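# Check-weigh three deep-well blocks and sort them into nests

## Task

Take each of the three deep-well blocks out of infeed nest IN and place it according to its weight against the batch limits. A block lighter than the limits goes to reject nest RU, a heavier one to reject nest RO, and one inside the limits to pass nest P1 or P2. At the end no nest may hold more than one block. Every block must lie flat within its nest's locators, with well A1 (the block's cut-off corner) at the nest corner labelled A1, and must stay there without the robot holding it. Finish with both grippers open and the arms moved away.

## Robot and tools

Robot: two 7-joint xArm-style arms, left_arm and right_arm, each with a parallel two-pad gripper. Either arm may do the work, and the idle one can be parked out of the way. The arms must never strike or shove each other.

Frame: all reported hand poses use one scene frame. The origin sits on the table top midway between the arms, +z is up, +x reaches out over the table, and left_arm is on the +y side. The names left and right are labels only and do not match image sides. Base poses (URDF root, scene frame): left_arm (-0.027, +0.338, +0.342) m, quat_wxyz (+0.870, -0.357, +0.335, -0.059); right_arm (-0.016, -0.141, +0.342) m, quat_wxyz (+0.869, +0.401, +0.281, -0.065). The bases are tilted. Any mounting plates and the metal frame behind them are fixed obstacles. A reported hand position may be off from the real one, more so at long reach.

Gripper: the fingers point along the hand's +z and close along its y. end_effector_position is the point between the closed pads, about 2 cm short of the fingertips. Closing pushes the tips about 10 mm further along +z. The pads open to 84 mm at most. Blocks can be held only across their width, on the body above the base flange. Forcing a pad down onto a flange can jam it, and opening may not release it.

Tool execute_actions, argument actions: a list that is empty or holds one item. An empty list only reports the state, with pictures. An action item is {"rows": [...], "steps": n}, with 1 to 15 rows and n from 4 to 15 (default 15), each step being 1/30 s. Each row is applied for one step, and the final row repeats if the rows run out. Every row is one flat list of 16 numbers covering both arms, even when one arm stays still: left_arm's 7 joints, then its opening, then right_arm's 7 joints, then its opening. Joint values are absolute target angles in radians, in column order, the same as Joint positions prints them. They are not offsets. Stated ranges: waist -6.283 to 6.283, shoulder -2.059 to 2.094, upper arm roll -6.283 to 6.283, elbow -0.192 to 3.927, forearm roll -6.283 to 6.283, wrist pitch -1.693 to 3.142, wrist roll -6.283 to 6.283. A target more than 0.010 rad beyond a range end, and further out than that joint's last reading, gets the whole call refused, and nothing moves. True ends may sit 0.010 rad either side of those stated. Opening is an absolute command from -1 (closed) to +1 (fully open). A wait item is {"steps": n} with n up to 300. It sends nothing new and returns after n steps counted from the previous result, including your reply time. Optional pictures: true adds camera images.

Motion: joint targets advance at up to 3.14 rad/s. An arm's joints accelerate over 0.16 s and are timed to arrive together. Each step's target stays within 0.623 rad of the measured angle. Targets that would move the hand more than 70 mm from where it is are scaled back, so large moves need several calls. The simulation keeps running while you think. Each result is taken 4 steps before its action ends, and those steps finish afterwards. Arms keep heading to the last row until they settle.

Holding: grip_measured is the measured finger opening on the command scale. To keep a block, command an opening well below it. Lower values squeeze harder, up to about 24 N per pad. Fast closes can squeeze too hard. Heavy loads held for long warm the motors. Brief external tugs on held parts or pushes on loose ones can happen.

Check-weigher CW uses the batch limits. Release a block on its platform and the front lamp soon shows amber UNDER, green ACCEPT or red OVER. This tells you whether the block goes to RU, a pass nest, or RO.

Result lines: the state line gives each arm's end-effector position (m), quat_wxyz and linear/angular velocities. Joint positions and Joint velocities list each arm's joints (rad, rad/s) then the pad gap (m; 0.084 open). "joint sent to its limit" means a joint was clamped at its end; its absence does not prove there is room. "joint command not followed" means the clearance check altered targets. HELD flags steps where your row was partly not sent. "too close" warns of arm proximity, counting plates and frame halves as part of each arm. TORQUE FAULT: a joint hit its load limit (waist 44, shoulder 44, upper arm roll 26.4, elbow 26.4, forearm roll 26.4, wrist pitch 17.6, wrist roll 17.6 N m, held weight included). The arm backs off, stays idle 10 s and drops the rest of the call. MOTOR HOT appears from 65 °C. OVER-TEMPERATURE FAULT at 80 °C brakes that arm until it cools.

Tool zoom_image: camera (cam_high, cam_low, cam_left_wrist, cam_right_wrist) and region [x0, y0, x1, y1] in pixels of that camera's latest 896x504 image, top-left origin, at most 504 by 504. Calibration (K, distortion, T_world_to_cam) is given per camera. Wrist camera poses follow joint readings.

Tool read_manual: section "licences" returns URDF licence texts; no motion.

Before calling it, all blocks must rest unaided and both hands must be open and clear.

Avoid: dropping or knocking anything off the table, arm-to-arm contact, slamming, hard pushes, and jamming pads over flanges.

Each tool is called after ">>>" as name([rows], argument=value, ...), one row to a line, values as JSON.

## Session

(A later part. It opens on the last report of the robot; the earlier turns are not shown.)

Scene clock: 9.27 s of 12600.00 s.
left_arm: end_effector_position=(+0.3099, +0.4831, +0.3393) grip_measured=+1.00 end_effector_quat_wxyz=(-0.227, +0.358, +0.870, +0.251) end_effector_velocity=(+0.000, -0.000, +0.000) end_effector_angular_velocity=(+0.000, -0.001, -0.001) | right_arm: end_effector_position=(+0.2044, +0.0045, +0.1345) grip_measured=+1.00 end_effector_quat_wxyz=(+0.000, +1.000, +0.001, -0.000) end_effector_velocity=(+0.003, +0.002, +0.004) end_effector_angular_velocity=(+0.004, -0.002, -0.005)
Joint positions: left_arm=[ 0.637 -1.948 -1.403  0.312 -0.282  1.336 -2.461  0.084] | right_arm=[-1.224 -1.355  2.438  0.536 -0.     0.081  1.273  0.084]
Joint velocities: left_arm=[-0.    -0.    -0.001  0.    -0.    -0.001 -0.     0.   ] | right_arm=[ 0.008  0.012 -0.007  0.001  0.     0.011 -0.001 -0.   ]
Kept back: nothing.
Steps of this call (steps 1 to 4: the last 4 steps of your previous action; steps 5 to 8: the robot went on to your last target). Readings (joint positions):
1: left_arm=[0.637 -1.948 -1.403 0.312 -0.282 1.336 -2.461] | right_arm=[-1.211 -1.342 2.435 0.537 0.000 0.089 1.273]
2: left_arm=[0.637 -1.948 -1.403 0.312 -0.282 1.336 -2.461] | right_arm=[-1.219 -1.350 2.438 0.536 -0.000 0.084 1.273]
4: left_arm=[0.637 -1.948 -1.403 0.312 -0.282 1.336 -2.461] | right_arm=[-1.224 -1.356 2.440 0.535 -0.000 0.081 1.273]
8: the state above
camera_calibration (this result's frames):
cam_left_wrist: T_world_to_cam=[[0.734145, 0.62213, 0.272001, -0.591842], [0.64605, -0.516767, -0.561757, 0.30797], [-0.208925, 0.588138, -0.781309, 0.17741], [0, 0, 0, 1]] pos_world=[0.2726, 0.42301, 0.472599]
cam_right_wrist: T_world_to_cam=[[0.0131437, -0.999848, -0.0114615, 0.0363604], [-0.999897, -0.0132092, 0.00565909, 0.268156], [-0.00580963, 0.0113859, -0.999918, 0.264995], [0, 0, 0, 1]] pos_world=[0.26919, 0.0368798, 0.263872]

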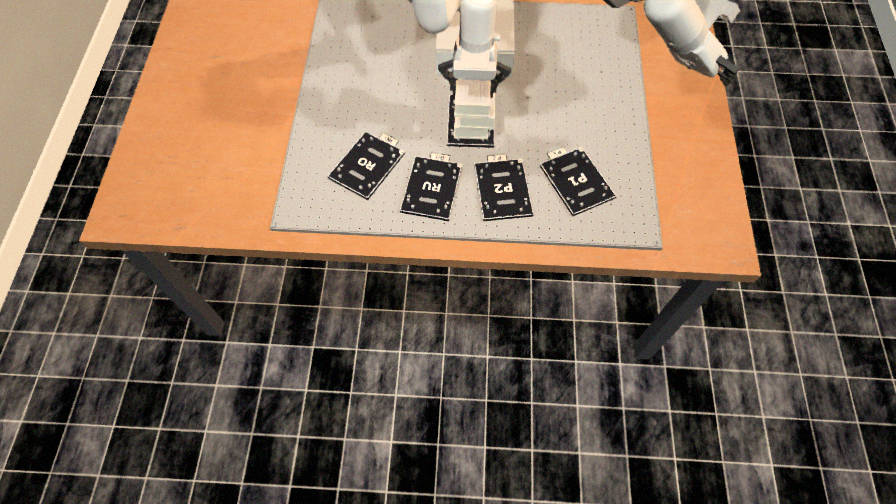

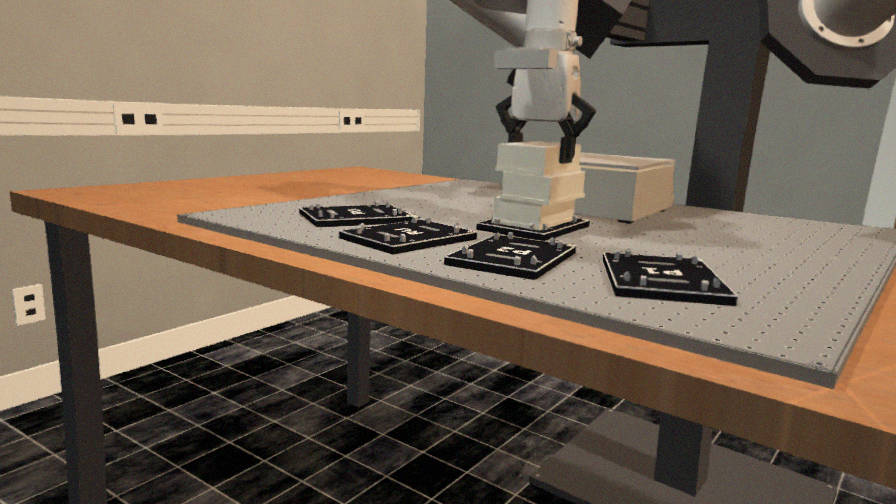

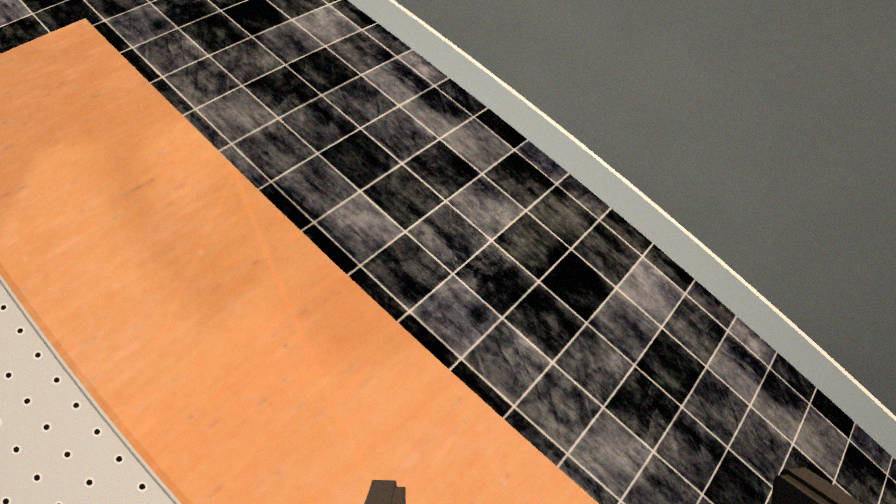

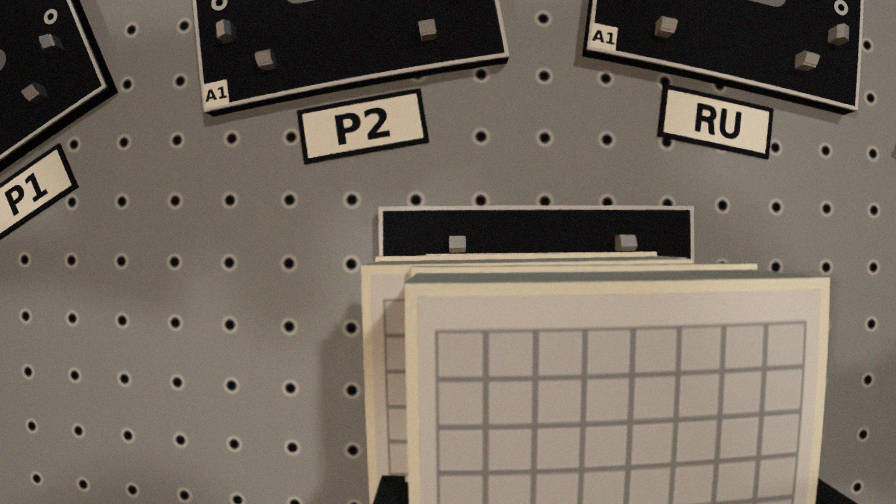

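>>> execute_actions([
  {"rows":[[0.637,-1.948,-1.403,0.312,-0.282,1.336,-2.461,1,-1.223,-1.353,2.437,0.536,0,0.083,1.273,0.7],[0.637,-1.948,-1.403,0.312,-0.282,1.336,-2.461,1,-1.223,-1.353,2.437,0.536,0,0.083,1.273,0.3]],"steps":15},
])

>>> execute_actions([
  {"rows":[[0.637,-1.948,-1.403,0.312,-0.282,1.336,-2.461,1,-1.19,-1.318,2.427,0.525,0,0.12,1.273,0.3],[0.637,-1.948,-1.403,0.312,-0.282,1.336,-2.461,1,-1.19,-1.318,2.427,0.525,0,0.12,1.273,0.3],[0.637,-1.948,-1.403,0.312,-0.282,1.336,-2.461,1,-1.152,-1.276,2.416,0.515,0,0.168,1.273,0.3],[0.637,-1.948,-1.403,0.312,-0.282,1.336,-2.461,1,-1.152,-1.276,2.416,0.515,0,0.168,1.273,0.3],[0.637,-1.948,-1.403,0.312,-0.282,1.336,-2.461,1,-1.0766,-1.1943,2.3959,0.4997,0,0.2578,1.2754,0.3]],"steps":12},
])

>>> execute_actions([
  {"rows":[[0.637,-1.948,-1.403,0.312,-0.282,1.336,-2.461,1,-0.9291,-1.3776,3.0337,0.6487,0,0.292,1.9831,0.3]]},
])

>>> execute_actions([
  {"steps":20},
], pictures=true)

Scene clock: 10.23 s of 12600.00 s.
left_arm: end_effector_position=(+0.3099, +0.4831, +0.3393) grip_measured=+1.00 end_effector_quat_wxyz=(-0.227, +0.358, +0.870, +0.251) end_effector_velocity=(-0.001, +0.000, +0.000) end_effector_angular_velocity=(+0.001, +0.001, +0.002) | right_arm: end_effector_position=(+0.2048, +0.0046, +0.1352) grip_measured=+0.97 end_effector_quat_wxyz=(+0.000, +1.000, +0.000, +0.000) end_effector_velocity=(-0.000, -0.000, -0.000) end_effector_angular_velocity=(-0.000, +0.001, -0.000)
Joint positions: left_arm=[ 0.637 -1.948 -1.403  0.312 -0.282  1.336 -2.461  0.084] | right_arm=[-1.223 -1.353  2.437  0.536  0.     0.083  1.273  0.083]
Joint velocities: left_arm=[-0.    -0.001  0.    -0.    -0.     0.002 -0.    -0.   ] | right_arm=[-0.001 -0.     0.001  0.     0.001 -0.    -0.001  0.   ]
Steps of this call (steps 1 to 18: the robot went on to your last target; steps 19 to 29: the first 11 steps of this action). Readings (joint positions):
19: left_arm=[0.637 -1.948 -1.403 0.312 -0.282 1.336 -2.461] | right_arm=[-1.223 -1.353 2.437 0.536 -0.000 0.083 1.273]
20: left_arm=[0.637 -1.948 -1.403 0.312 -0.282 1.336 -2.461] | right_arm=[-1.223 -1.353 2.437 0.536 -0.000 0.083 1.273]
22: left_arm=[0.637 -1.948 -1.403 0.312 -0.282 1.336 -2.461] | right_arm=[-1.223 -1.353 2.437 0.536 0.000 0.083 1.273]
26: left_arm=[0.637 -1.948 -1.403 0.312 -0.282 1.336 -2.461] | right_arm=[-1.223 -1.353 2.437 0.536 0.000 0.083 1.273]
29: the state above

Scene clock: 10.63 s of 12600.00 s.
left_arm: end_effector_position=(+0.3099, +0.4831, +0.3393) grip_measured=+1.00 end_effector_quat_wxyz=(-0.227, +0.358, +0.870, +0.251) end_effector_velocity=(-0.000, +0.000, -0.000) end_effector_angular_velocity=(-0.000, +0.001, +0.002) | right_arm: end_effector_position=(+0.2059, +0.0075, +0.1830) grip_measured=+0.97 end_effector_quat_wxyz=(-0.001, +1.000, -0.001, +0.001) end_effector_velocity=(-0.007, +0.095, +0.253) end_effector_angular_velocity=(+0.251, -0.031, +0.042)
Joint positions: left_arm=[ 0.637 -1.948 -1.403  0.312 -0.282  1.336 -2.461  0.084] | right_arm=[-1.096 -1.216  2.401  0.504  0.     0.232  1.275  0.083]
Joint velocities: left_arm=[ 0.     0.     0.001 -0.001 -0.     0.001 -0.    -0.   ] | right_arm=[ 0.588  0.643 -0.136 -0.041 -0.     0.557  0.017  0.   ]
Steps of this call (steps 1 to 4: the last 4 steps of your previous action; steps 5 to 12: the first 8 steps of this action). Readings (joint positions):
5: left_arm=[0.637 -1.948 -1.403 0.312 -0.282 1.336 -2.461] | right_arm=[-1.222 -1.352 2.437 0.536 -0.000 0.084 1.273]
6: left_arm=[0.637 -1.948 -1.403 0.312 -0.282 1.336 -2.461] | right_arm=[-1.216 -1.346 2.435 0.533 -0.000 0.094 1.273]
8: left_arm=[0.637 -1.948 -1.403 0.312 -0.282 1.336 -2.461] | right_arm=[-1.188 -1.315 2.426 0.523 -0.000 0.127 1.273]
12: the state above

Scene clock: 11.13 s of 12600.00 s.
left_arm: end_effector_position=(+0.3099, +0.4831, +0.3393) grip_measured=+1.00 end_effector_quat_wxyz=(-0.227, +0.358, +0.870, +0.251) end_effector_velocity=(-0.000, +0.000, -0.000) end_effector_angular_velocity=(+0.001, +0.001, -0.000) | right_arm: end_effector_position=(+0.0853, +0.0474, +0.1919) grip_measured=+0.97 end_effector_quat_wxyz=(-0.009, +1.000, +0.016, +0.008) end_effector_velocity=(+0.131, -0.019, -0.004) end_effector_angular_velocity=(-0.034, -0.015, -0.314)
Joint positions: left_arm=[ 0.637 -1.948 -1.403  0.312 -0.282  1.336 -2.461  0.084] | right_arm=[-1.006 -1.283  2.703  0.572 -0.001  0.273  1.592  0.083]
Joint velocities: left_arm=[ 0.     0.    -0.001  0.     0.     0.     0.     0.   ] | right_arm=[-0.06   0.049 -0.299 -0.053  0.018  0.007 -0.028 -0.   ]
Kept back: nothing.
A step of this action was HELD (marked below), so the last 4 steps of it were dropped. An arm can still carry out its HELD step.
Steps of this call (steps 1 to 4: the last 4 steps of your previous action; steps 5 to 15: the first 11 steps of this action). Readings (joint positions):
5: left_arm=[0.637 -1.948 -1.403 0.312 -0.282 1.336 -2.461] | right_arm=[-1.076 -1.195 2.397 0.500 0.000 0.257 1.277]
6: left_arm=[0.637 -1.948 -1.403 0.312 -0.282 1.336 -2.461] | right_arm=[-1.076 -1.199 2.404 0.502 0.000 0.259 1.288]
8: left_arm=[0.637 -1.948 -1.403 0.312 -0.282 1.336 -2.461] | right_arm=[-1.062 -1.221 2.466 0.519 0.001 0.262 1.358]
12: left_arm=[0.637 -1.948 -1.403 0.312 -0.282 1.336 -2.461] | right_arm=[-1.020 -1.269 2.647 0.561 -0.000 0.271 1.544]
14: left_arm=[0.637 -1.948 -1.403 0.312 -0.282 1.336 -2.461] | right_arm=[-1.005 -1.285 2.708 0.573 -0.001 0.273 1.593] HELD
15: the state above HELD
joint command not followed: on one or more control steps a check withheld the commanded joint targets of the right arm, and it was not sent them on those steps. On the call's last step the targets were still withheld.
cause: the commanded joint targets would bring two parts of the arm too close to each other (joints 1 (waist) to 6 (wrist pitch) lie between them); next, command targets that bring no two parts of the arm closer together.

Scene clock: 11.80 s of 12600.00 s.
left_arm: end_effector_position=(+0.3099, +0.4831, +0.3393) grip_measured=+1.00 end_effector_quat_wxyz=(-0.227, +0.358, +0.870, +0.251) end_effector_velocity=(+0.000, -0.000, +0.000) end_effector_angular_velocity=(-0.001, -0.001, +0.001) | right_arm: end_effector_position=(+0.0920, +0.0471, +0.1918) grip_measured=+0.97 end_effector_quat_wxyz=(-0.008, +1.000, +0.007, +0.008) end_effector_velocity=(-0.000, +0.000, -0.000) end_effector_angular_velocity=(+0.000, +0.001, -0.001)
Joint positions: left_arm=[ 0.637 -1.948 -1.403  0.312 -0.282  1.336 -2.461  0.084] | right_arm=[-1.01  -1.281  2.688  0.571  0.     0.273  1.59   0.083]
Joint velocities: left_arm=[-0.    -0.001  0.001  0.001  0.     0.001  0.    -0.   ] | right_arm=[-0.001 -0.     0.001  0.     0.    -0.     0.001 -0.   ]
Kept back: nothing.
Steps of this call (steps 1 to 20: nothing new was sent). Readings (joint positions):
1: left_arm=[0.637 -1.948 -1.403 0.312 -0.282 1.336 -2.461] | right_arm=[-1.008 -1.282 2.693 0.570 -0.000 0.273 1.591]
2: left_arm=[0.637 -1.948 -1.403 0.312 -0.282 1.336 -2.461] | right_arm=[-1.010 -1.281 2.686 0.569 0.000 0.273 1.590]
4: left_arm=[0.637 -1.948 -1.403 0.312 -0.282 1.336 -2.461] | right_arm=[-1.012 -1.281 2.682 0.569 0.000 0.273 1.590]
8: left_arm=[0.637 -1.948 -1.403 0.312 -0.282 1.336 -2.461] | right_arm=[-1.011 -1.281 2.686 0.570 0.000 0.273 1.590]
20: the state above
camera_calibration (this result's frames):
cam_left_wrist: T_world_to_cam=[[0.734145, 0.62213, 0.272001, -0.591842], [0.64605, -0.516767, -0.561757, 0.30797], [-0.208925, 0.588138, -0.781309, 0.17741], [0, 0, 0, 1]] pos_world=[0.2726, 0.42301, 0.472599]
cam_right_wrist: T_world_to_cam=[[0.0261189, -0.999246, -0.0287263, 0.08323], [-0.99961, -0.0258231, -0.0106207, 0.159659], [0.00987088, 0.0289925, -0.999531, 0.318789], [0, 0, 0, 1]] pos_world=[0.154276, 0.0780477, 0.322726]

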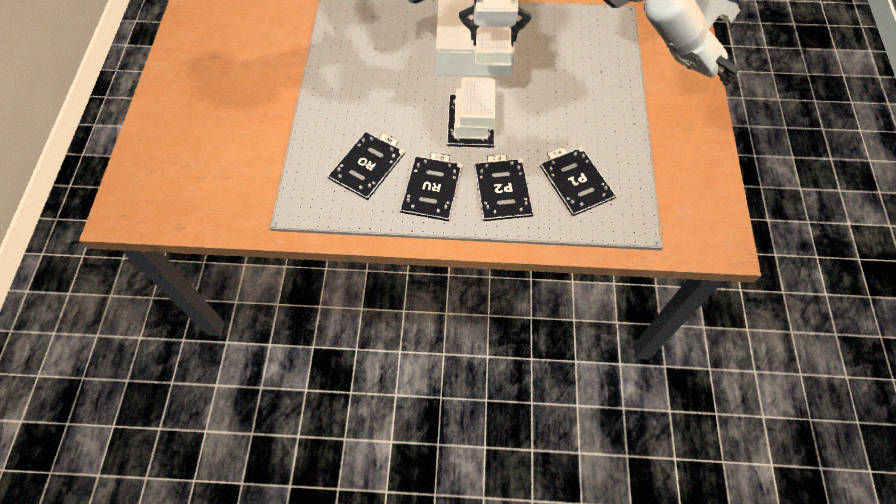

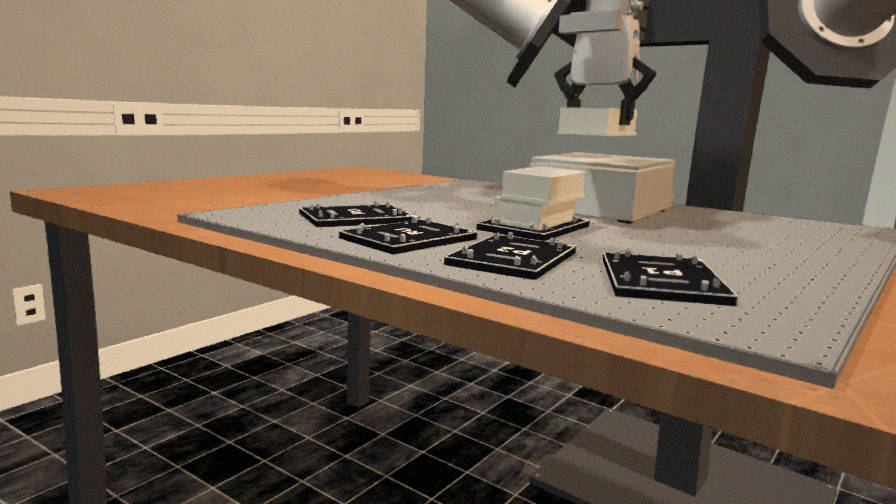

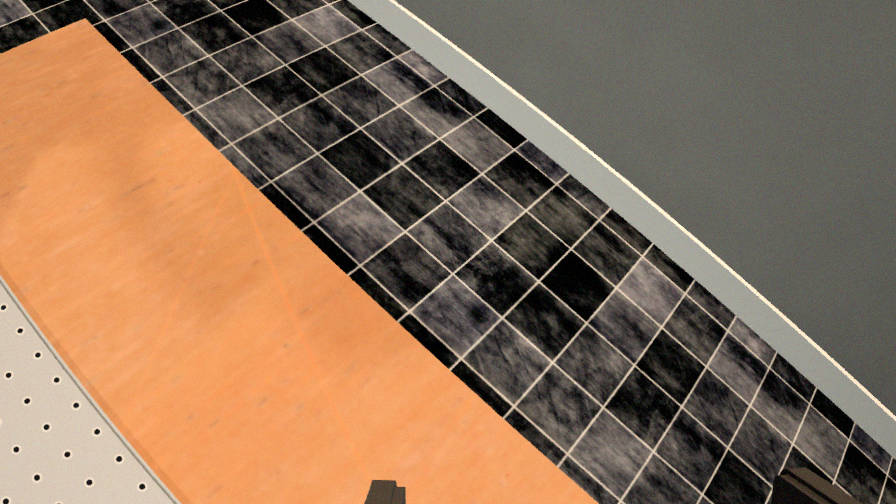

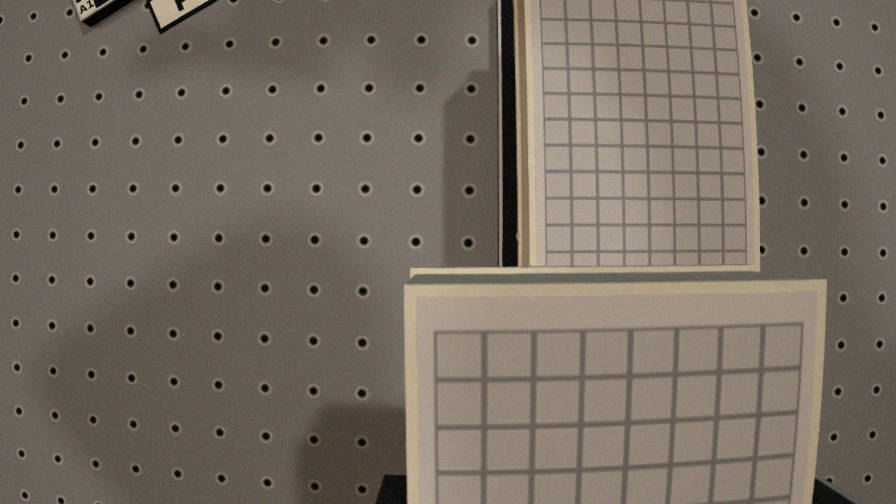

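>>> execute_actions([
  {"rows":[[0.637,-1.948,-1.403,0.312,-0.282,1.336,-2.461,1,-1.19,-1.55,2.67,1.3,3.1416,-0.7,-1.59,0]]},
])

>>> execute_actions([
  {"steps":40},
])

>>> execute_actions([
  {"rows":[[0.637,-1.948,-1.403,0.312,-0.282,1.336,-2.461,1,-0.9813,-1.7401,3.0177,1.3405,3.1416,-0.6175,-1.1777,0]]},
])

>>> execute_actions([
  {"steps":15},
], pictures=true)

Scene clock: 12.87 s of 12600.00 s.
left_arm: end_effector_position=(+0.3099, +0.4831, +0.3393) grip_measured=+1.00 end_effector_quat_wxyz=(-0.227, +0.358, +0.870, +0.251) end_effector_velocity=(+0.001, +0.000, +0.000) end_effector_angular_velocity=(+0.000, -0.003, -0.000) | right_arm: end_effector_position=(+0.0999, +0.1325, +0.2162) grip_measured=+0.97 end_effector_quat_wxyz=(-0.109, +0.994, +0.002, -0.005) end_effector_velocity=(+0.069, +0.436, +0.169) end_effector_angular_velocity=(+1.083, +0.042, -0.062)
Joint positions: left_arm=[ 0.637 -1.948 -1.403  0.312 -0.282  1.336 -2.461  0.084] | right_arm=[-1.046 -1.335  2.685  0.703  0.133  0.14   1.458  0.083]
Joint velocities: left_arm=[-0.    -0.001  0.001  0.     0.    -0.002 -0.     0.   ] | right_arm=[-0.17  -0.253 -0.021  0.694  0.683 -0.682 -0.681  0.   ]
Steps of this call (steps 1 to 21: nothing new was sent; steps 22 to 32: the first 11 steps of this action). Readings (joint positions):
22: left_arm=[0.637 -1.948 -1.403 0.312 -0.282 1.336 -2.461] | right_arm=[-1.010 -1.281 2.688 0.571 0.000 0.272 1.590]
23: left_arm=[0.637 -1.948 -1.403 0.312 -0.282 1.336 -2.461] | right_arm=[-1.011 -1.283 2.688 0.573 0.003 0.270 1.587]
25: left_arm=[0.637 -1.948 -1.403 0.312 -0.282 1.336 -2.461] | right_arm=[-1.014 -1.288 2.688 0.585 0.016 0.258 1.575]
29: left_arm=[0.637 -1.948 -1.403 0.312 -0.282 1.336 -2.461] | right_arm=[-1.029 -1.310 2.687 0.638 0.069 0.204 1.521]
32: the state above

Scene clock: 14.20 s of 12600.00 s.
left_arm: end_effector_position=(+0.3099, +0.4831, +0.3393) grip_measured=+1.00 end_effector_quat_wxyz=(-0.227, +0.358, +0.870, +0.251) end_effector_velocity=(+0.000, -0.000, -0.000) end_effector_angular_velocity=(+0.001, -0.001, -0.002) | right_arm: end_effector_position=(+0.2811, +0.3043, +0.3845) grip_measured=+0.97 end_effector_quat_wxyz=(-0.420, +0.876, -0.088, +0.219) end_effector_velocity=(+0.103, -0.069, -0.002) end_effector_angular_velocity=(-0.129, -0.227, -0.302)
Joint positions: left_arm=[ 0.637 -1.948 -1.403  0.312 -0.282  1.336 -2.461  0.084] | right_arm=[-1.163 -1.51   2.673  1.188  1.073 -0.528  0.517  0.083]
Joint velocities: left_arm=[-0.    -0.    -0.001  0.     0.    -0.002  0.    -0.   ] | right_arm=[-0.034 -0.052 -0.003  0.143  0.705 -0.219 -0.703 -0.   ]
Kept back: nothing.
Steps of this call (steps 1 to 4: the last 4 steps of your previous action; steps 5 to 40: the robot went on to your last target). Readings (joint positions):
1: left_arm=[0.637 -1.948 -1.403 0.312 -0.282 1.336 -2.461] | right_arm=[-1.052 -1.344 2.684 0.726 0.156 0.117 1.435]
2: left_arm=[0.637 -1.948 -1.403 0.312 -0.282 1.336 -2.461] | right_arm=[-1.057 -1.352 2.683 0.749 0.179 0.094 1.411]
4: left_arm=[0.637 -1.948 -1.403 0.312 -0.282 1.336 -2.461] | right_arm=[-1.068 -1.367 2.682 0.793 0.226 0.047 1.365]
8: left_arm=[0.637 -1.948 -1.403 0.312 -0.282 1.336 -2.461] | right_arm=[-1.086 -1.395 2.680 0.869 0.320 -0.047 1.271]
40: the state above

Scene clock: 14.57 s of 12600.00 s.
left_arm: end_effector_position=(+0.3099, +0.4831, +0.3393) grip_measured=+1.00 end_effector_quat_wxyz=(-0.227, +0.358, +0.870, +0.251) end_effector_velocity=(-0.001, +0.000, -0.000) end_effector_angular_velocity=(-0.001, +0.003, +0.002) | right_arm: end_effector_position=(+0.2202, +0.2985, +0.3588) grip_measured=+0.97 end_effector_quat_wxyz=(-0.384, +0.892, -0.039, +0.236) end_effector_velocity=(-0.160, -0.042, -0.094) end_effector_angular_velocity=(-0.343, -0.120, +0.158)
Joint positions: left_arm=[ 0.637 -1.948 -1.403  0.312 -0.282  1.336 -2.461  0.084] | right_arm=[-1.107 -1.585  2.782  1.242  1.332 -0.565  0.259  0.083]
Joint velocities: left_arm=[-0.     0.001  0.001 -0.     0.     0.002  0.     0.   ] | right_arm=[ 0.154 -0.192  0.274  0.123  0.706 -0.068 -0.703 -0.   ]
Steps of this call (steps 1 to 11: the first 11 steps of this action). Readings (joint positions):
1: left_arm=[0.637 -1.948 -1.403 0.312 -0.282 1.336 -2.461] | right_arm=[-1.164 -1.511 2.673 1.192 1.097 -0.535 0.494]
2: left_arm=[0.637 -1.948 -1.403 0.312 -0.282 1.336 -2.461] | right_arm=[-1.163 -1.515 2.675 1.197 1.121 -0.541 0.470]
4: left_arm=[0.637 -1.948 -1.403 0.312 -0.282 1.336 -2.461] | right_arm=[-1.153 -1.529 2.694 1.209 1.168 -0.549 0.423]
8: left_arm=[0.637 -1.948 -1.403 0.312 -0.282 1.336 -2.461] | right_arm=[-1.123 -1.564 2.753 1.229 1.261 -0.558 0.329]
11: the state above

Scene clock: 15.07 s of 12600.00 s.
left_arm: end_effector_position=(+0.3099, +0.4831, +0.3393) grip_measured=+1.00 end_effector_quat_wxyz=(-0.227, +0.358, +0.870, +0.251) end_effector_velocity=(-0.000, -0.000, -0.000) end_effector_angular_velocity=(+0.001, +0.000, -0.001) | right_arm: end_effector_position=(+0.1571, +0.2617, +0.3069) grip_measured=+0.97 end_effector_quat_wxyz=(-0.303, +0.922, +0.018, +0.241) end_effector_velocity=(-0.094, -0.097, -0.104) end_effector_angular_velocity=(-0.415, -0.018, +0.089)
Joint positions: left_arm=[ 0.637 -1.948 -1.403  0.312 -0.282  1.336 -2.461  0.084] | right_arm=[-1.048 -1.657  2.892  1.288  1.685 -0.59  -0.095  0.083]
Joint velocities: left_arm=[-0.     0.    -0.001  0.    -0.    -0.    -0.    -0.   ] | right_arm=[ 0.084 -0.105  0.158  0.067  0.704 -0.035 -0.702 -0.   ]
Kept back: nothing.
Steps of this call (steps 1 to 4: the last 4 steps of your previous action; steps 5 to 15: the robot went on to your last target). Readings (joint positions):
1: left_arm=[0.637 -1.948 -1.403 0.312 -0.282 1.336 -2.461] | right_arm=[-1.102 -1.591 2.791 1.246 1.356 -0.568 0.235]
2: left_arm=[0.637 -1.948 -1.403 0.312 -0.282 1.336 -2.461] | right_arm=[-1.097 -1.597 2.800 1.250 1.379 -0.570 0.211]
4: left_arm=[0.637 -1.948 -1.403 0.312 -0.282 1.336 -2.461] | right_arm=[-1.088 -1.608 2.818 1.257 1.426 -0.574 0.164]
8: left_arm=[0.637 -1.948 -1.403 0.312 -0.282 1.336 -2.461] | right_arm=[-1.071 -1.629 2.849 1.270 1.520 -0.580 0.070]
15: the state above
camera_calibration (this result's frames):
cam_left_wrist: T_world_to_cam=[[0.734145, 0.62213, 0.272002, -0.591842], [0.64605, -0.516767, -0.561757, 0.30797], [-0.208925, 0.588138, -0.781309, 0.17741], [0, 0, 0, 1]] pos_world=[0.2726, 0.42301, 0.472599]
cam_right_wrist: T_world_to_cam=[[0.193789, -0.809774, -0.553816, 0.384528], [-0.883761, 0.100993, -0.456911, 0.317148], [0.425926, 0.577985, -0.696075, 0.124792], [0, 0, 0, 1]] pos_world=[0.152613, 0.207223, 0.444731]

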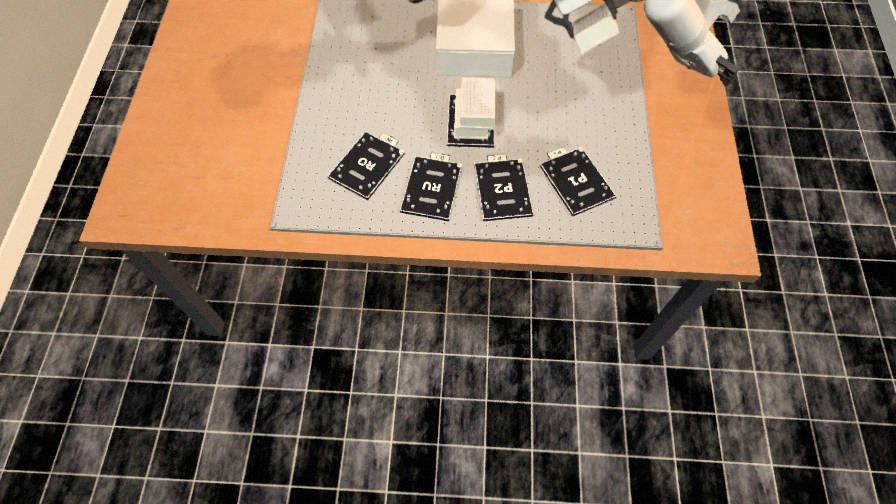

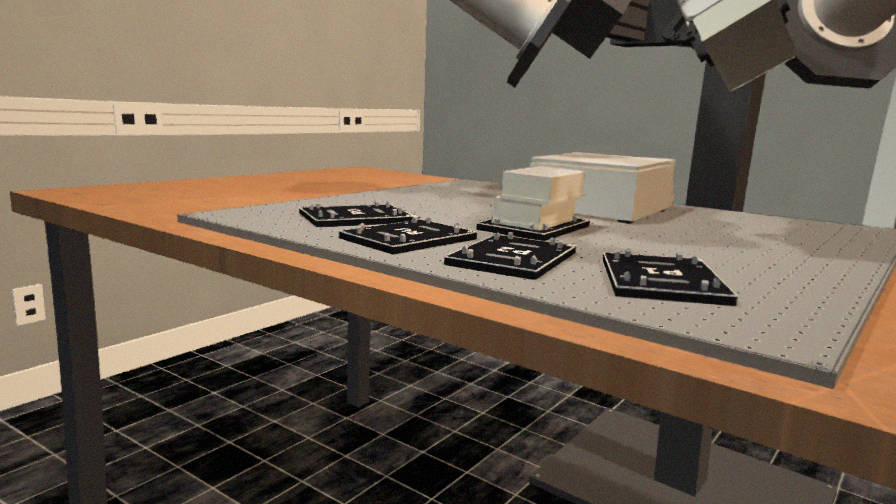

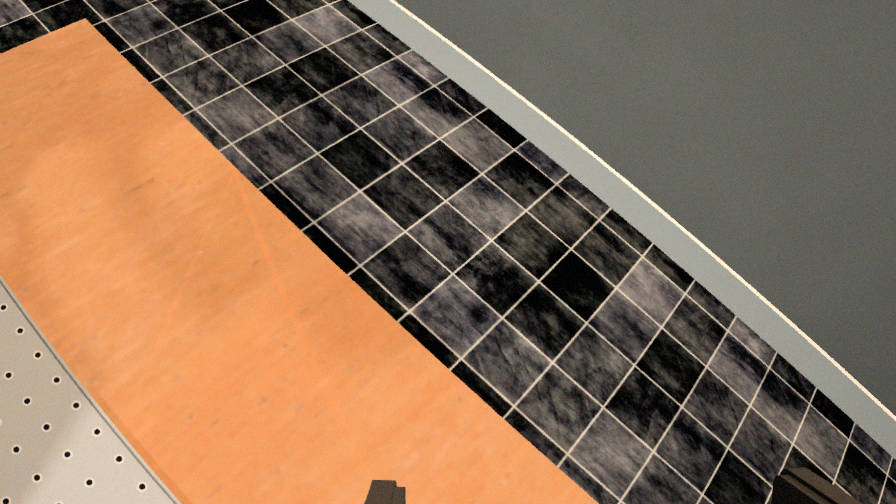

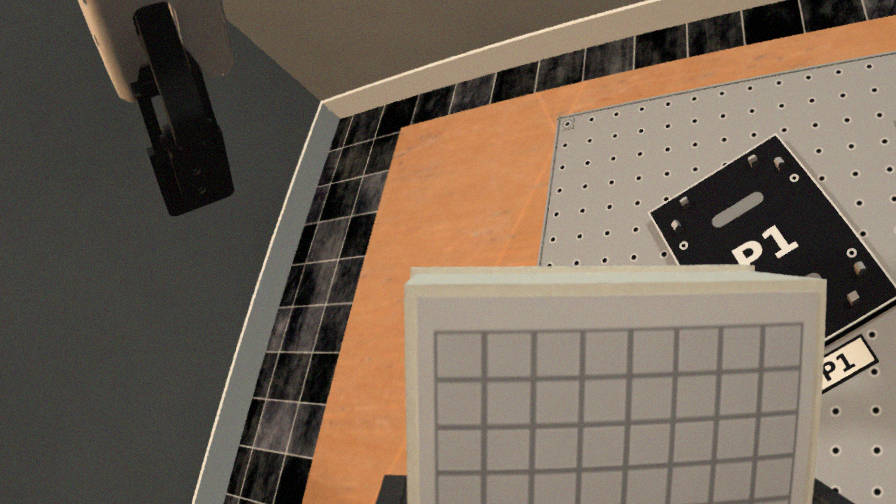

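>>> execute_actions([
  {"rows":[[0.637,-1.948,-1.403,0.312,-0.282,1.336,-2.461,1,-1.1,-1.62,2.78,1.3,3.1416,-0.66,-1.45,0]]},
])

>>> execute_actions([
  {"steps":50},
])

>>> execute_actions([
  {"rows":[[0.637,-1.948,-1.403,0.312,-0.282,1.336,-2.461,1,-0.9813,-1.7401,3.0177,1.3405,3.1416,-0.6175,-1.1777,0]]},
])

>>> execute_actions([
  {"steps":15},
], pictures=true)

Scene clock: 15.60 s of 12600.00 s.
left_arm: end_effector_position=(+0.3099, +0.4831, +0.3393) grip_measured=+1.00 end_effector_quat_wxyz=(-0.227, +0.358, +0.870, +0.251) end_effector_velocity=(-0.000, +0.000, -0.000) end_effector_angular_velocity=(+0.001, +0.001, +0.000) | right_arm: end_effector_position=(+0.1609, +0.2000, +0.2694) grip_measured=+0.97 end_effector_quat_wxyz=(-0.199, +0.950, +0.021, +0.238) end_effector_velocity=(+0.038, -0.125, -0.053) end_effector_angular_velocity=(-0.384, +0.094, -0.152)
Joint positions: left_arm=[ 0.637 -1.948 -1.403  0.312 -0.282  1.336 -2.461  0.084] | right_arm=[-1.052 -1.661  2.879  1.301  2.062 -0.617 -0.471  0.083]
Joint velocities: left_arm=[-0.    -0.    -0.001 -0.    -0.     0.001 -0.    -0.   ] | right_arm=[-0.058  0.049 -0.114 -0.003  0.705 -0.053 -0.701 -0.   ]
Steps of this call (steps 1 to 5: the robot went on to your last target; steps 6 to 16: the first 11 steps of this action). Readings (joint positions):
6: left_arm=[0.637 -1.948 -1.403 0.312 -0.282 1.336 -2.461] | right_arm=[-1.034 -1.675 2.920 1.300 1.827 -0.596 -0.236]
7: left_arm=[0.637 -1.948 -1.403 0.312 -0.282 1.336 -2.461] | right_arm=[-1.032 -1.677 2.922 1.301 1.850 -0.597 -0.260]
9: left_arm=[0.637 -1.948 -1.403 0.312 -0.282 1.336 -2.461] | right_arm=[-1.035 -1.676 2.917 1.301 1.897 -0.601 -0.307]
13: left_arm=[0.637 -1.948 -1.403 0.312 -0.282 1.336 -2.461] | right_arm=[-1.046 -1.666 2.892 1.302 1.991 -0.611 -0.401]
16: the state above

Scene clock: 17.27 s of 12600.00 s.
left_arm: end_effector_position=(+0.3099, +0.4831, +0.3393) grip_measured=+1.00 end_effector_quat_wxyz=(-0.227, +0.358, +0.870, +0.251) end_effector_velocity=(+0.000, -0.000, +0.000) end_effector_angular_velocity=(+0.001, -0.001, -0.000) | right_arm: end_effector_position=(+0.0547, +0.0759, +0.2145) grip_measured=+0.97 end_effector_quat_wxyz=(-0.007, +1.000, +0.004, +0.013) end_effector_velocity=(+0.001, -0.000, -0.001) end_effector_angular_velocity=(-0.002, +0.002, +0.001)
Joint positions: left_arm=[ 0.637 -1.948 -1.403  0.312 -0.282  1.336 -2.461  0.084] | right_arm=[-1.1   -1.62   2.78   1.3    3.141 -0.66  -1.449  0.083]
Joint velocities: left_arm=[-0.    -0.001 -0.001  0.001 -0.     0.001  0.     0.   ] | right_arm=[-0.002 -0.001 -0.005 -0.     0.006 -0.    -0.011  0.   ]
Kept back: nothing.
Steps of this call (steps 1 to 4: the last 4 steps of your previous action; steps 5 to 50: the robot went on to your last target). Readings (joint positions):
1: left_arm=[0.637 -1.948 -1.403 0.312 -0.282 1.336 -2.461] | right_arm=[-1.054 -1.659 2.876 1.301 2.086 -0.618 -0.495]
2: left_arm=[0.637 -1.948 -1.403 0.312 -0.282 1.336 -2.461] | right_arm=[-1.056 -1.657 2.872 1.301 2.109 -0.620 -0.519]
4: left_arm=[0.637 -1.948 -1.403 0.312 -0.282 1.336 -2.461] | right_arm=[-1.060 -1.654 2.865 1.301 2.156 -0.623 -0.566]
8: left_arm=[0.637 -1.948 -1.403 0.312 -0.282 1.336 -2.461] | right_arm=[-1.066 -1.649 2.852 1.301 2.250 -0.629 -0.660]
50: the state above

Scene clock: 17.63 s of 12600.00 s.
left_arm: end_effector_position=(+0.3099, +0.4831, +0.3393) grip_measured=+1.00 end_effector_quat_wxyz=(-0.227, +0.358, +0.870, +0.251) end_effector_velocity=(+0.000, +0.000, -0.000) end_effector_angular_velocity=(-0.000, -0.002, -0.001) | right_arm: end_effector_position=(-0.0631, +0.0465, +0.1792) grip_measured=+0.97 end_effector_quat_wxyz=(+0.003, +1.000, +0.005, -0.001) end_effector_velocity=(+0.022, +0.013, -0.006) end_effector_angular_velocity=(+0.022, -0.040, -0.128)
Joint positions: left_arm=[ 0.637 -1.948 -1.403  0.312 -0.282  1.336 -2.461  0.084] | right_arm=[-0.979 -1.742  3.025  1.337  3.143 -0.618 -1.183  0.083]
Joint velocities: left_arm=[-0.    -0.     0.001 -0.001  0.    -0.002  0.    -0.   ] | right_arm=[ 0.006 -0.019 -0.042  0.014 -0.018  0.01   0.115  0.   ]
Steps of this call (steps 1 to 11: the first 11 steps of this action). Readings (joint positions):
1: left_arm=[0.637 -1.948 -1.403 0.312 -0.282 1.336 -2.461] | right_arm=[-1.100 -1.620 2.780 1.300 3.141 -0.660 -1.449]
2: left_arm=[0.637 -1.948 -1.403 0.312 -0.282 1.336 -2.461] | right_arm=[-1.097 -1.623 2.784 1.301 3.140 -0.659 -1.440]
4: left_arm=[0.637 -1.948 -1.403 0.312 -0.282 1.336 -2.461] | right_arm=[-1.073 -1.648 2.830 1.312 3.139 -0.649 -1.375]
8: left_arm=[0.637 -1.948 -1.403 0.312 -0.282 1.336 -2.461] | right_arm=[-0.999 -1.722 2.986 1.334 3.142 -0.624 -1.224]
11: the state above

Scene clock: 18.13 s of 12600.00 s.
left_arm: end_effector_position=(+0.3099, +0.4831, +0.3393) grip_measured=+1.00 end_effector_quat_wxyz=(-0.227, +0.358, +0.870, +0.251) end_effector_velocity=(-0.001, +0.000, -0.000) end_effector_angular_velocity=(+0.000, +0.002, +0.001) | right_arm: end_effector_position=(-0.0602, +0.0503, +0.1806) grip_measured=+0.97 end_effector_quat_wxyz=(-0.000, +1.000, -0.000, -0.000) end_effector_velocity=(-0.001, -0.001, -0.000) end_effector_angular_velocity=(+0.000, -0.001, +0.004)
Joint positions: left_arm=[ 0.637 -1.948 -1.403  0.312 -0.282  1.336 -2.461  0.084] | right_arm=[-0.981 -1.74   3.017  1.34   3.142 -0.618 -1.178  0.083]
Joint velocities: left_arm=[ 0.     0.    -0.    -0.    -0.     0.002 -0.     0.   ] | right_arm=[ 0.003 -0.001  0.003  0.001 -0.001  0.     0.001  0.   ]
Kept back: nothing.
Steps of this call (steps 1 to 4: the last 4 steps of your previous action; steps 5 to 15: the robot went on to your last target). Readings (joint positions):
1: left_arm=[0.637 -1.948 -1.403 0.312 -0.282 1.336 -2.461] | right_arm=[-0.980 -1.742 3.021 1.338 3.142 -0.618 -1.180]
2: left_arm=[0.637 -1.948 -1.403 0.312 -0.282 1.336 -2.461] | right_arm=[-0.981 -1.741 3.017 1.339 3.142 -0.618 -1.179]
4: left_arm=[0.637 -1.948 -1.403 0.312 -0.282 1.336 -2.461] | right_arm=[-0.982 -1.739 3.013 1.341 3.141 -0.618 -1.178]
8: left_arm=[0.637 -1.948 -1.403 0.312 -0.282 1.336 -2.461] | right_arm=[-0.982 -1.739 3.016 1.341 3.141 -0.618 -1.178]
15: the state above
All arms were judged still, so your last target was given up. Only a new action makes them travel on or press farther. Fingers that are still opening or closing keep moving.
camera_calibration (this result's frames):
cam_left_wrist: T_world_to_cam=[[0.734145, 0.62213, 0.272001, -0.591842], [0.64605, -0.516767, -0.561757, 0.30797], [-0.208925, 0.588138, -0.781309, 0.17741], [0, 0, 0, 1]] pos_world=[0.2726, 0.42301, 0.472599]
cam_right_wrist: T_world_to_cam=[[0.0109808, -0.999861, -0.0125169, 0.0862169], [-0.999918, -0.011063, 0.00651901, 0.0036333], [-0.00665658, 0.0124443, -0.9999, 0.30891], [0, 0, 0, 1]] pos_world=[0.00474255, 0.082401, 0.309934]

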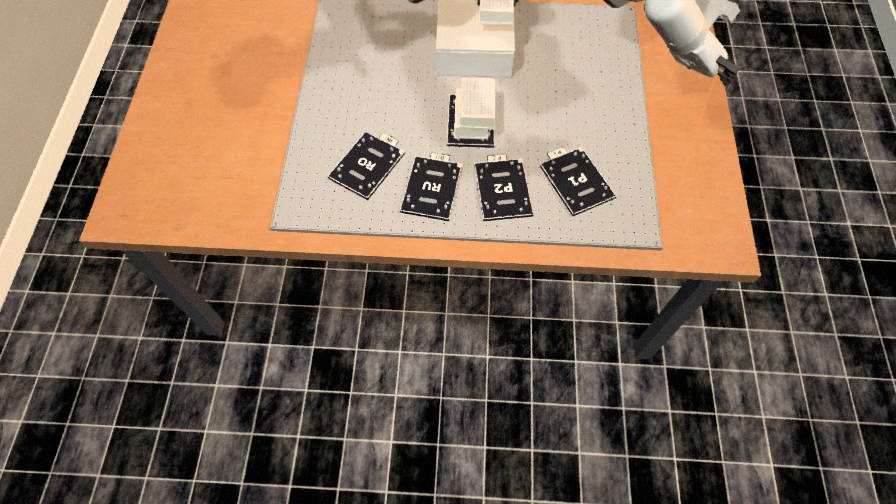

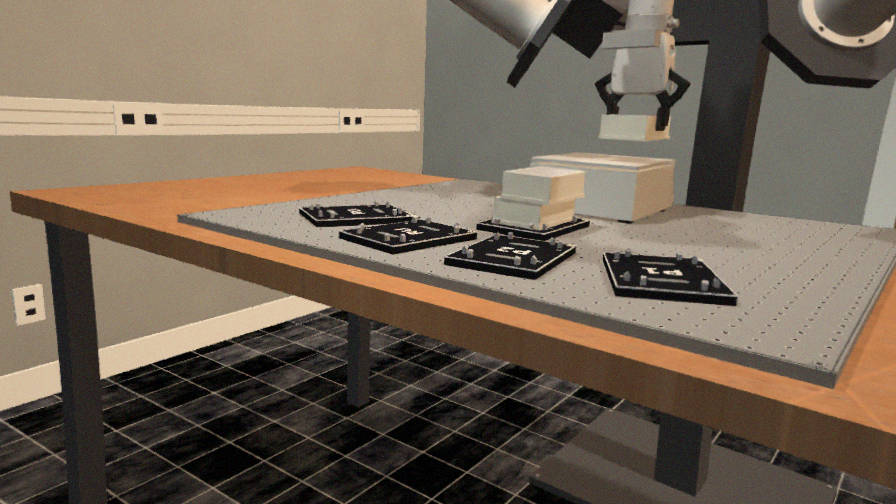

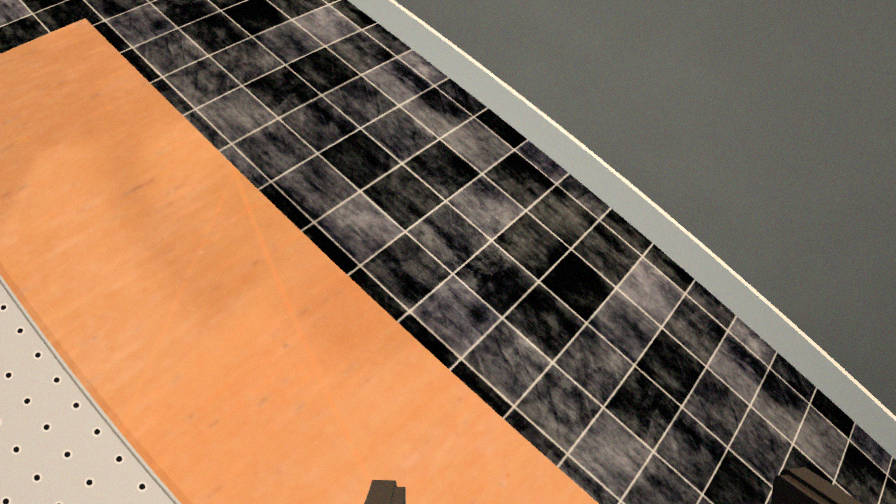

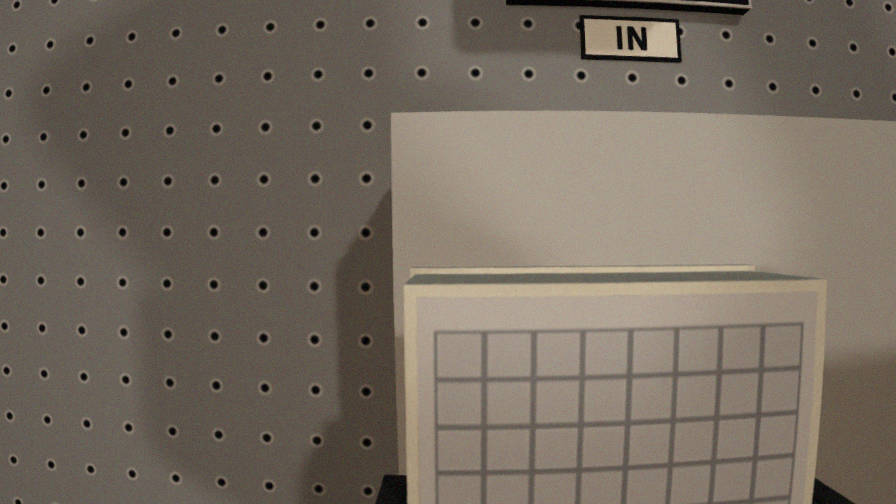

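>>> execute_actions([
  {"rows":[[0.637,-1.948,-1.403,0.312,-0.282,1.336,-2.461,1,-0.986,-1.775,3.017,1.35,3.1416,-0.593,-1.1777,0],[0.637,-1.948,-1.403,0.312,-0.282,1.336,-2.461,1,-0.986,-1.775,3.017,1.35,3.1416,-0.593,-1.1777,0],[0.637,-1.948,-1.403,0.312,-0.282,1.336,-2.461,1,-0.99,-1.811,3.016,1.361,3.1416,-0.567,-1.1777,0],[0.637,-1.948,-1.403,0.312,-0.282,1.336,-2.461,1,-0.99,-1.811,3.016,1.361,3.1416,-0.567,-1.1777,0],[0.637,-1.948,-1.403,0.312,-0.282,1.336,-2.461,1,-0.993,-1.83,3.015,1.367,3.1416,-0.554,-1.1777,0]]},
], pictures=true)

>>> zoom_image(camera="cam_low", region=[560, 90, 720, 200])

Scene clock: 18.77 s of 12600.00 s.
left_arm: end_effector_position=(+0.3099, +0.4831, +0.3393) grip_measured=+1.00 end_effector_quat_wxyz=(-0.227, +0.358, +0.870, +0.251) end_effector_velocity=(-0.000, -0.000, -0.000) end_effector_angular_velocity=(-0.000, +0.001, -0.001) | right_arm: end_effector_position=(-0.0601, +0.0496, +0.1421) grip_measured=+0.97 end_effector_quat_wxyz=(+0.001, +1.000, -0.000, -0.000) end_effector_velocity=(-0.011, +0.033, +0.022) end_effector_angular_velocity=(+0.079, +0.028, -0.001)
Joint positions: left_arm=[ 0.637 -1.948 -1.403  0.312 -0.282  1.336 -2.461  0.084] | right_arm=[-0.993 -1.831  3.015  1.366  3.142 -0.554 -1.178  0.083]
Joint velocities: left_arm=[-0.     0.001 -0.001 -0.     0.    -0.     0.     0.   ] | right_arm=[ 0.006  0.036 -0.003  0.04  -0.001  0.007 -0.001 -0.   ]
Steps of this call (steps 1 to 8: nothing new was sent; steps 9 to 19: the first 11 steps of this action). Readings (joint positions):
9: left_arm=[0.637 -1.948 -1.403 0.312 -0.282 1.336 -2.461] | right_arm=[-0.981 -1.741 3.018 1.341 3.142 -0.617 -1.178]
10: left_arm=[0.637 -1.948 -1.403 0.312 -0.282 1.336 -2.461] | right_arm=[-0.982 -1.747 3.017 1.344 3.142 -0.611 -1.178]
12: left_arm=[0.637 -1.948 -1.403 0.312 -0.282 1.336 -2.461] | right_arm=[-0.986 -1.776 3.017 1.354 3.142 -0.590 -1.178]
16: left_arm=[0.637 -1.948 -1.403 0.312 -0.282 1.336 -2.461] | right_arm=[-0.993 -1.830 3.015 1.363 3.142 -0.557 -1.178]
19: the state above
camera_calibration (this result's frames):
cam_left_wrist: T_world_to_cam=[[0.734145, 0.62213, 0.272001, -0.591842], [0.64605, -0.516767, -0.561757, 0.30797], [-0.208925, 0.588138, -0.781309, 0.17741], [0, 0, 0, 1]] pos_world=[0.2726, 0.42301, 0.472599]
cam_right_wrist: T_world_to_cam=[[0.0111053, -0.999887, -0.0101343, 0.0847699], [-0.999922, -0.0111632, 0.00567078, 0.00410702], [-0.00578327, 0.0100706, -0.999933, 0.270549], [0, 0, 0, 1]] pos_world=[0.00472996, 0.0820816, 0.271366]

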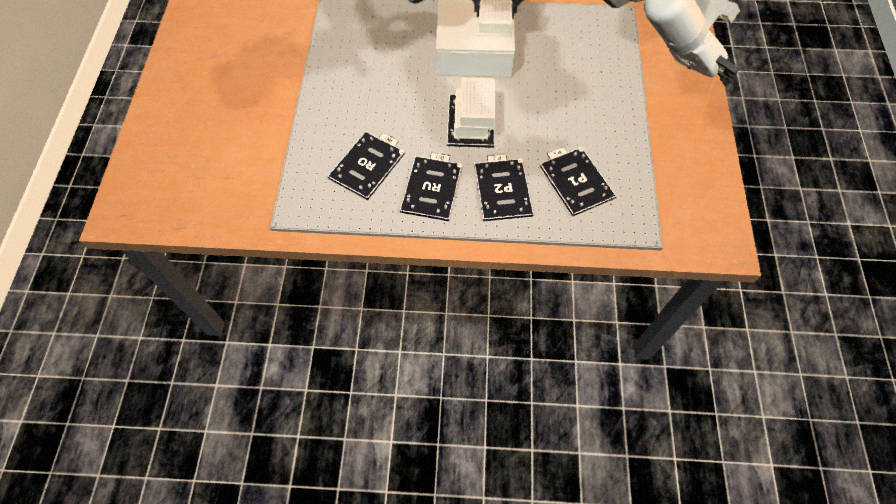

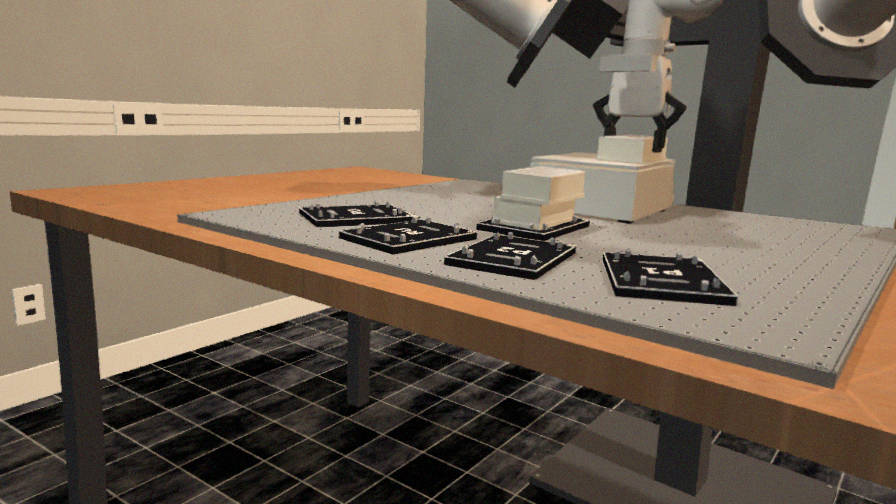

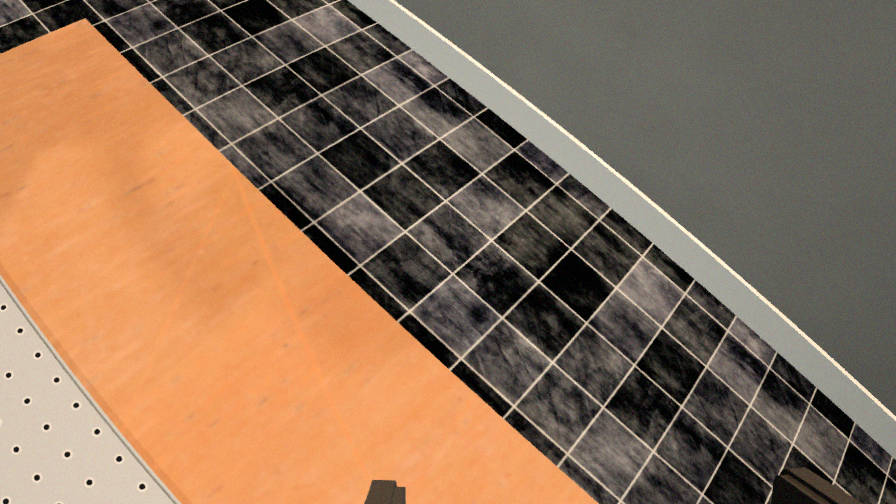

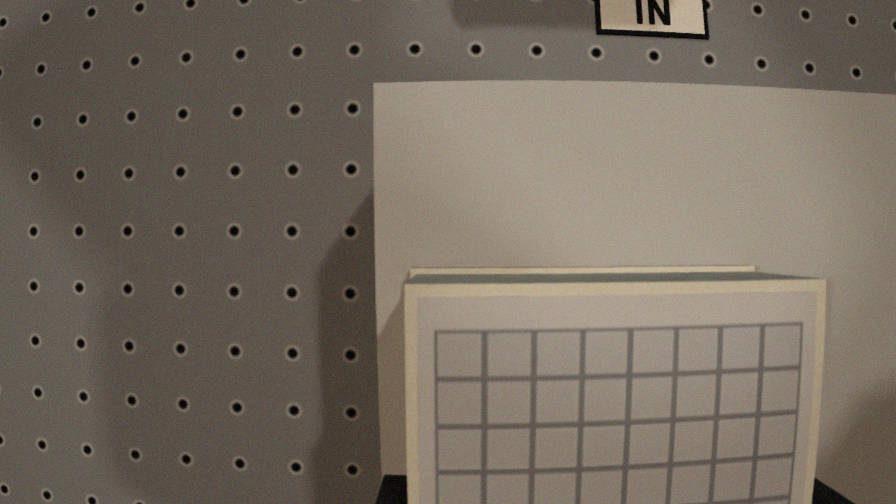

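Region (560, 90, 720, 200) of cam_low's 896x504 image, scaled by 3.150, with more detail than that image has; it fills the top 346 rows of this view, and the rest is white.

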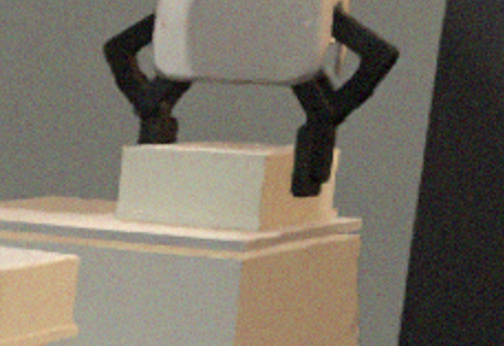

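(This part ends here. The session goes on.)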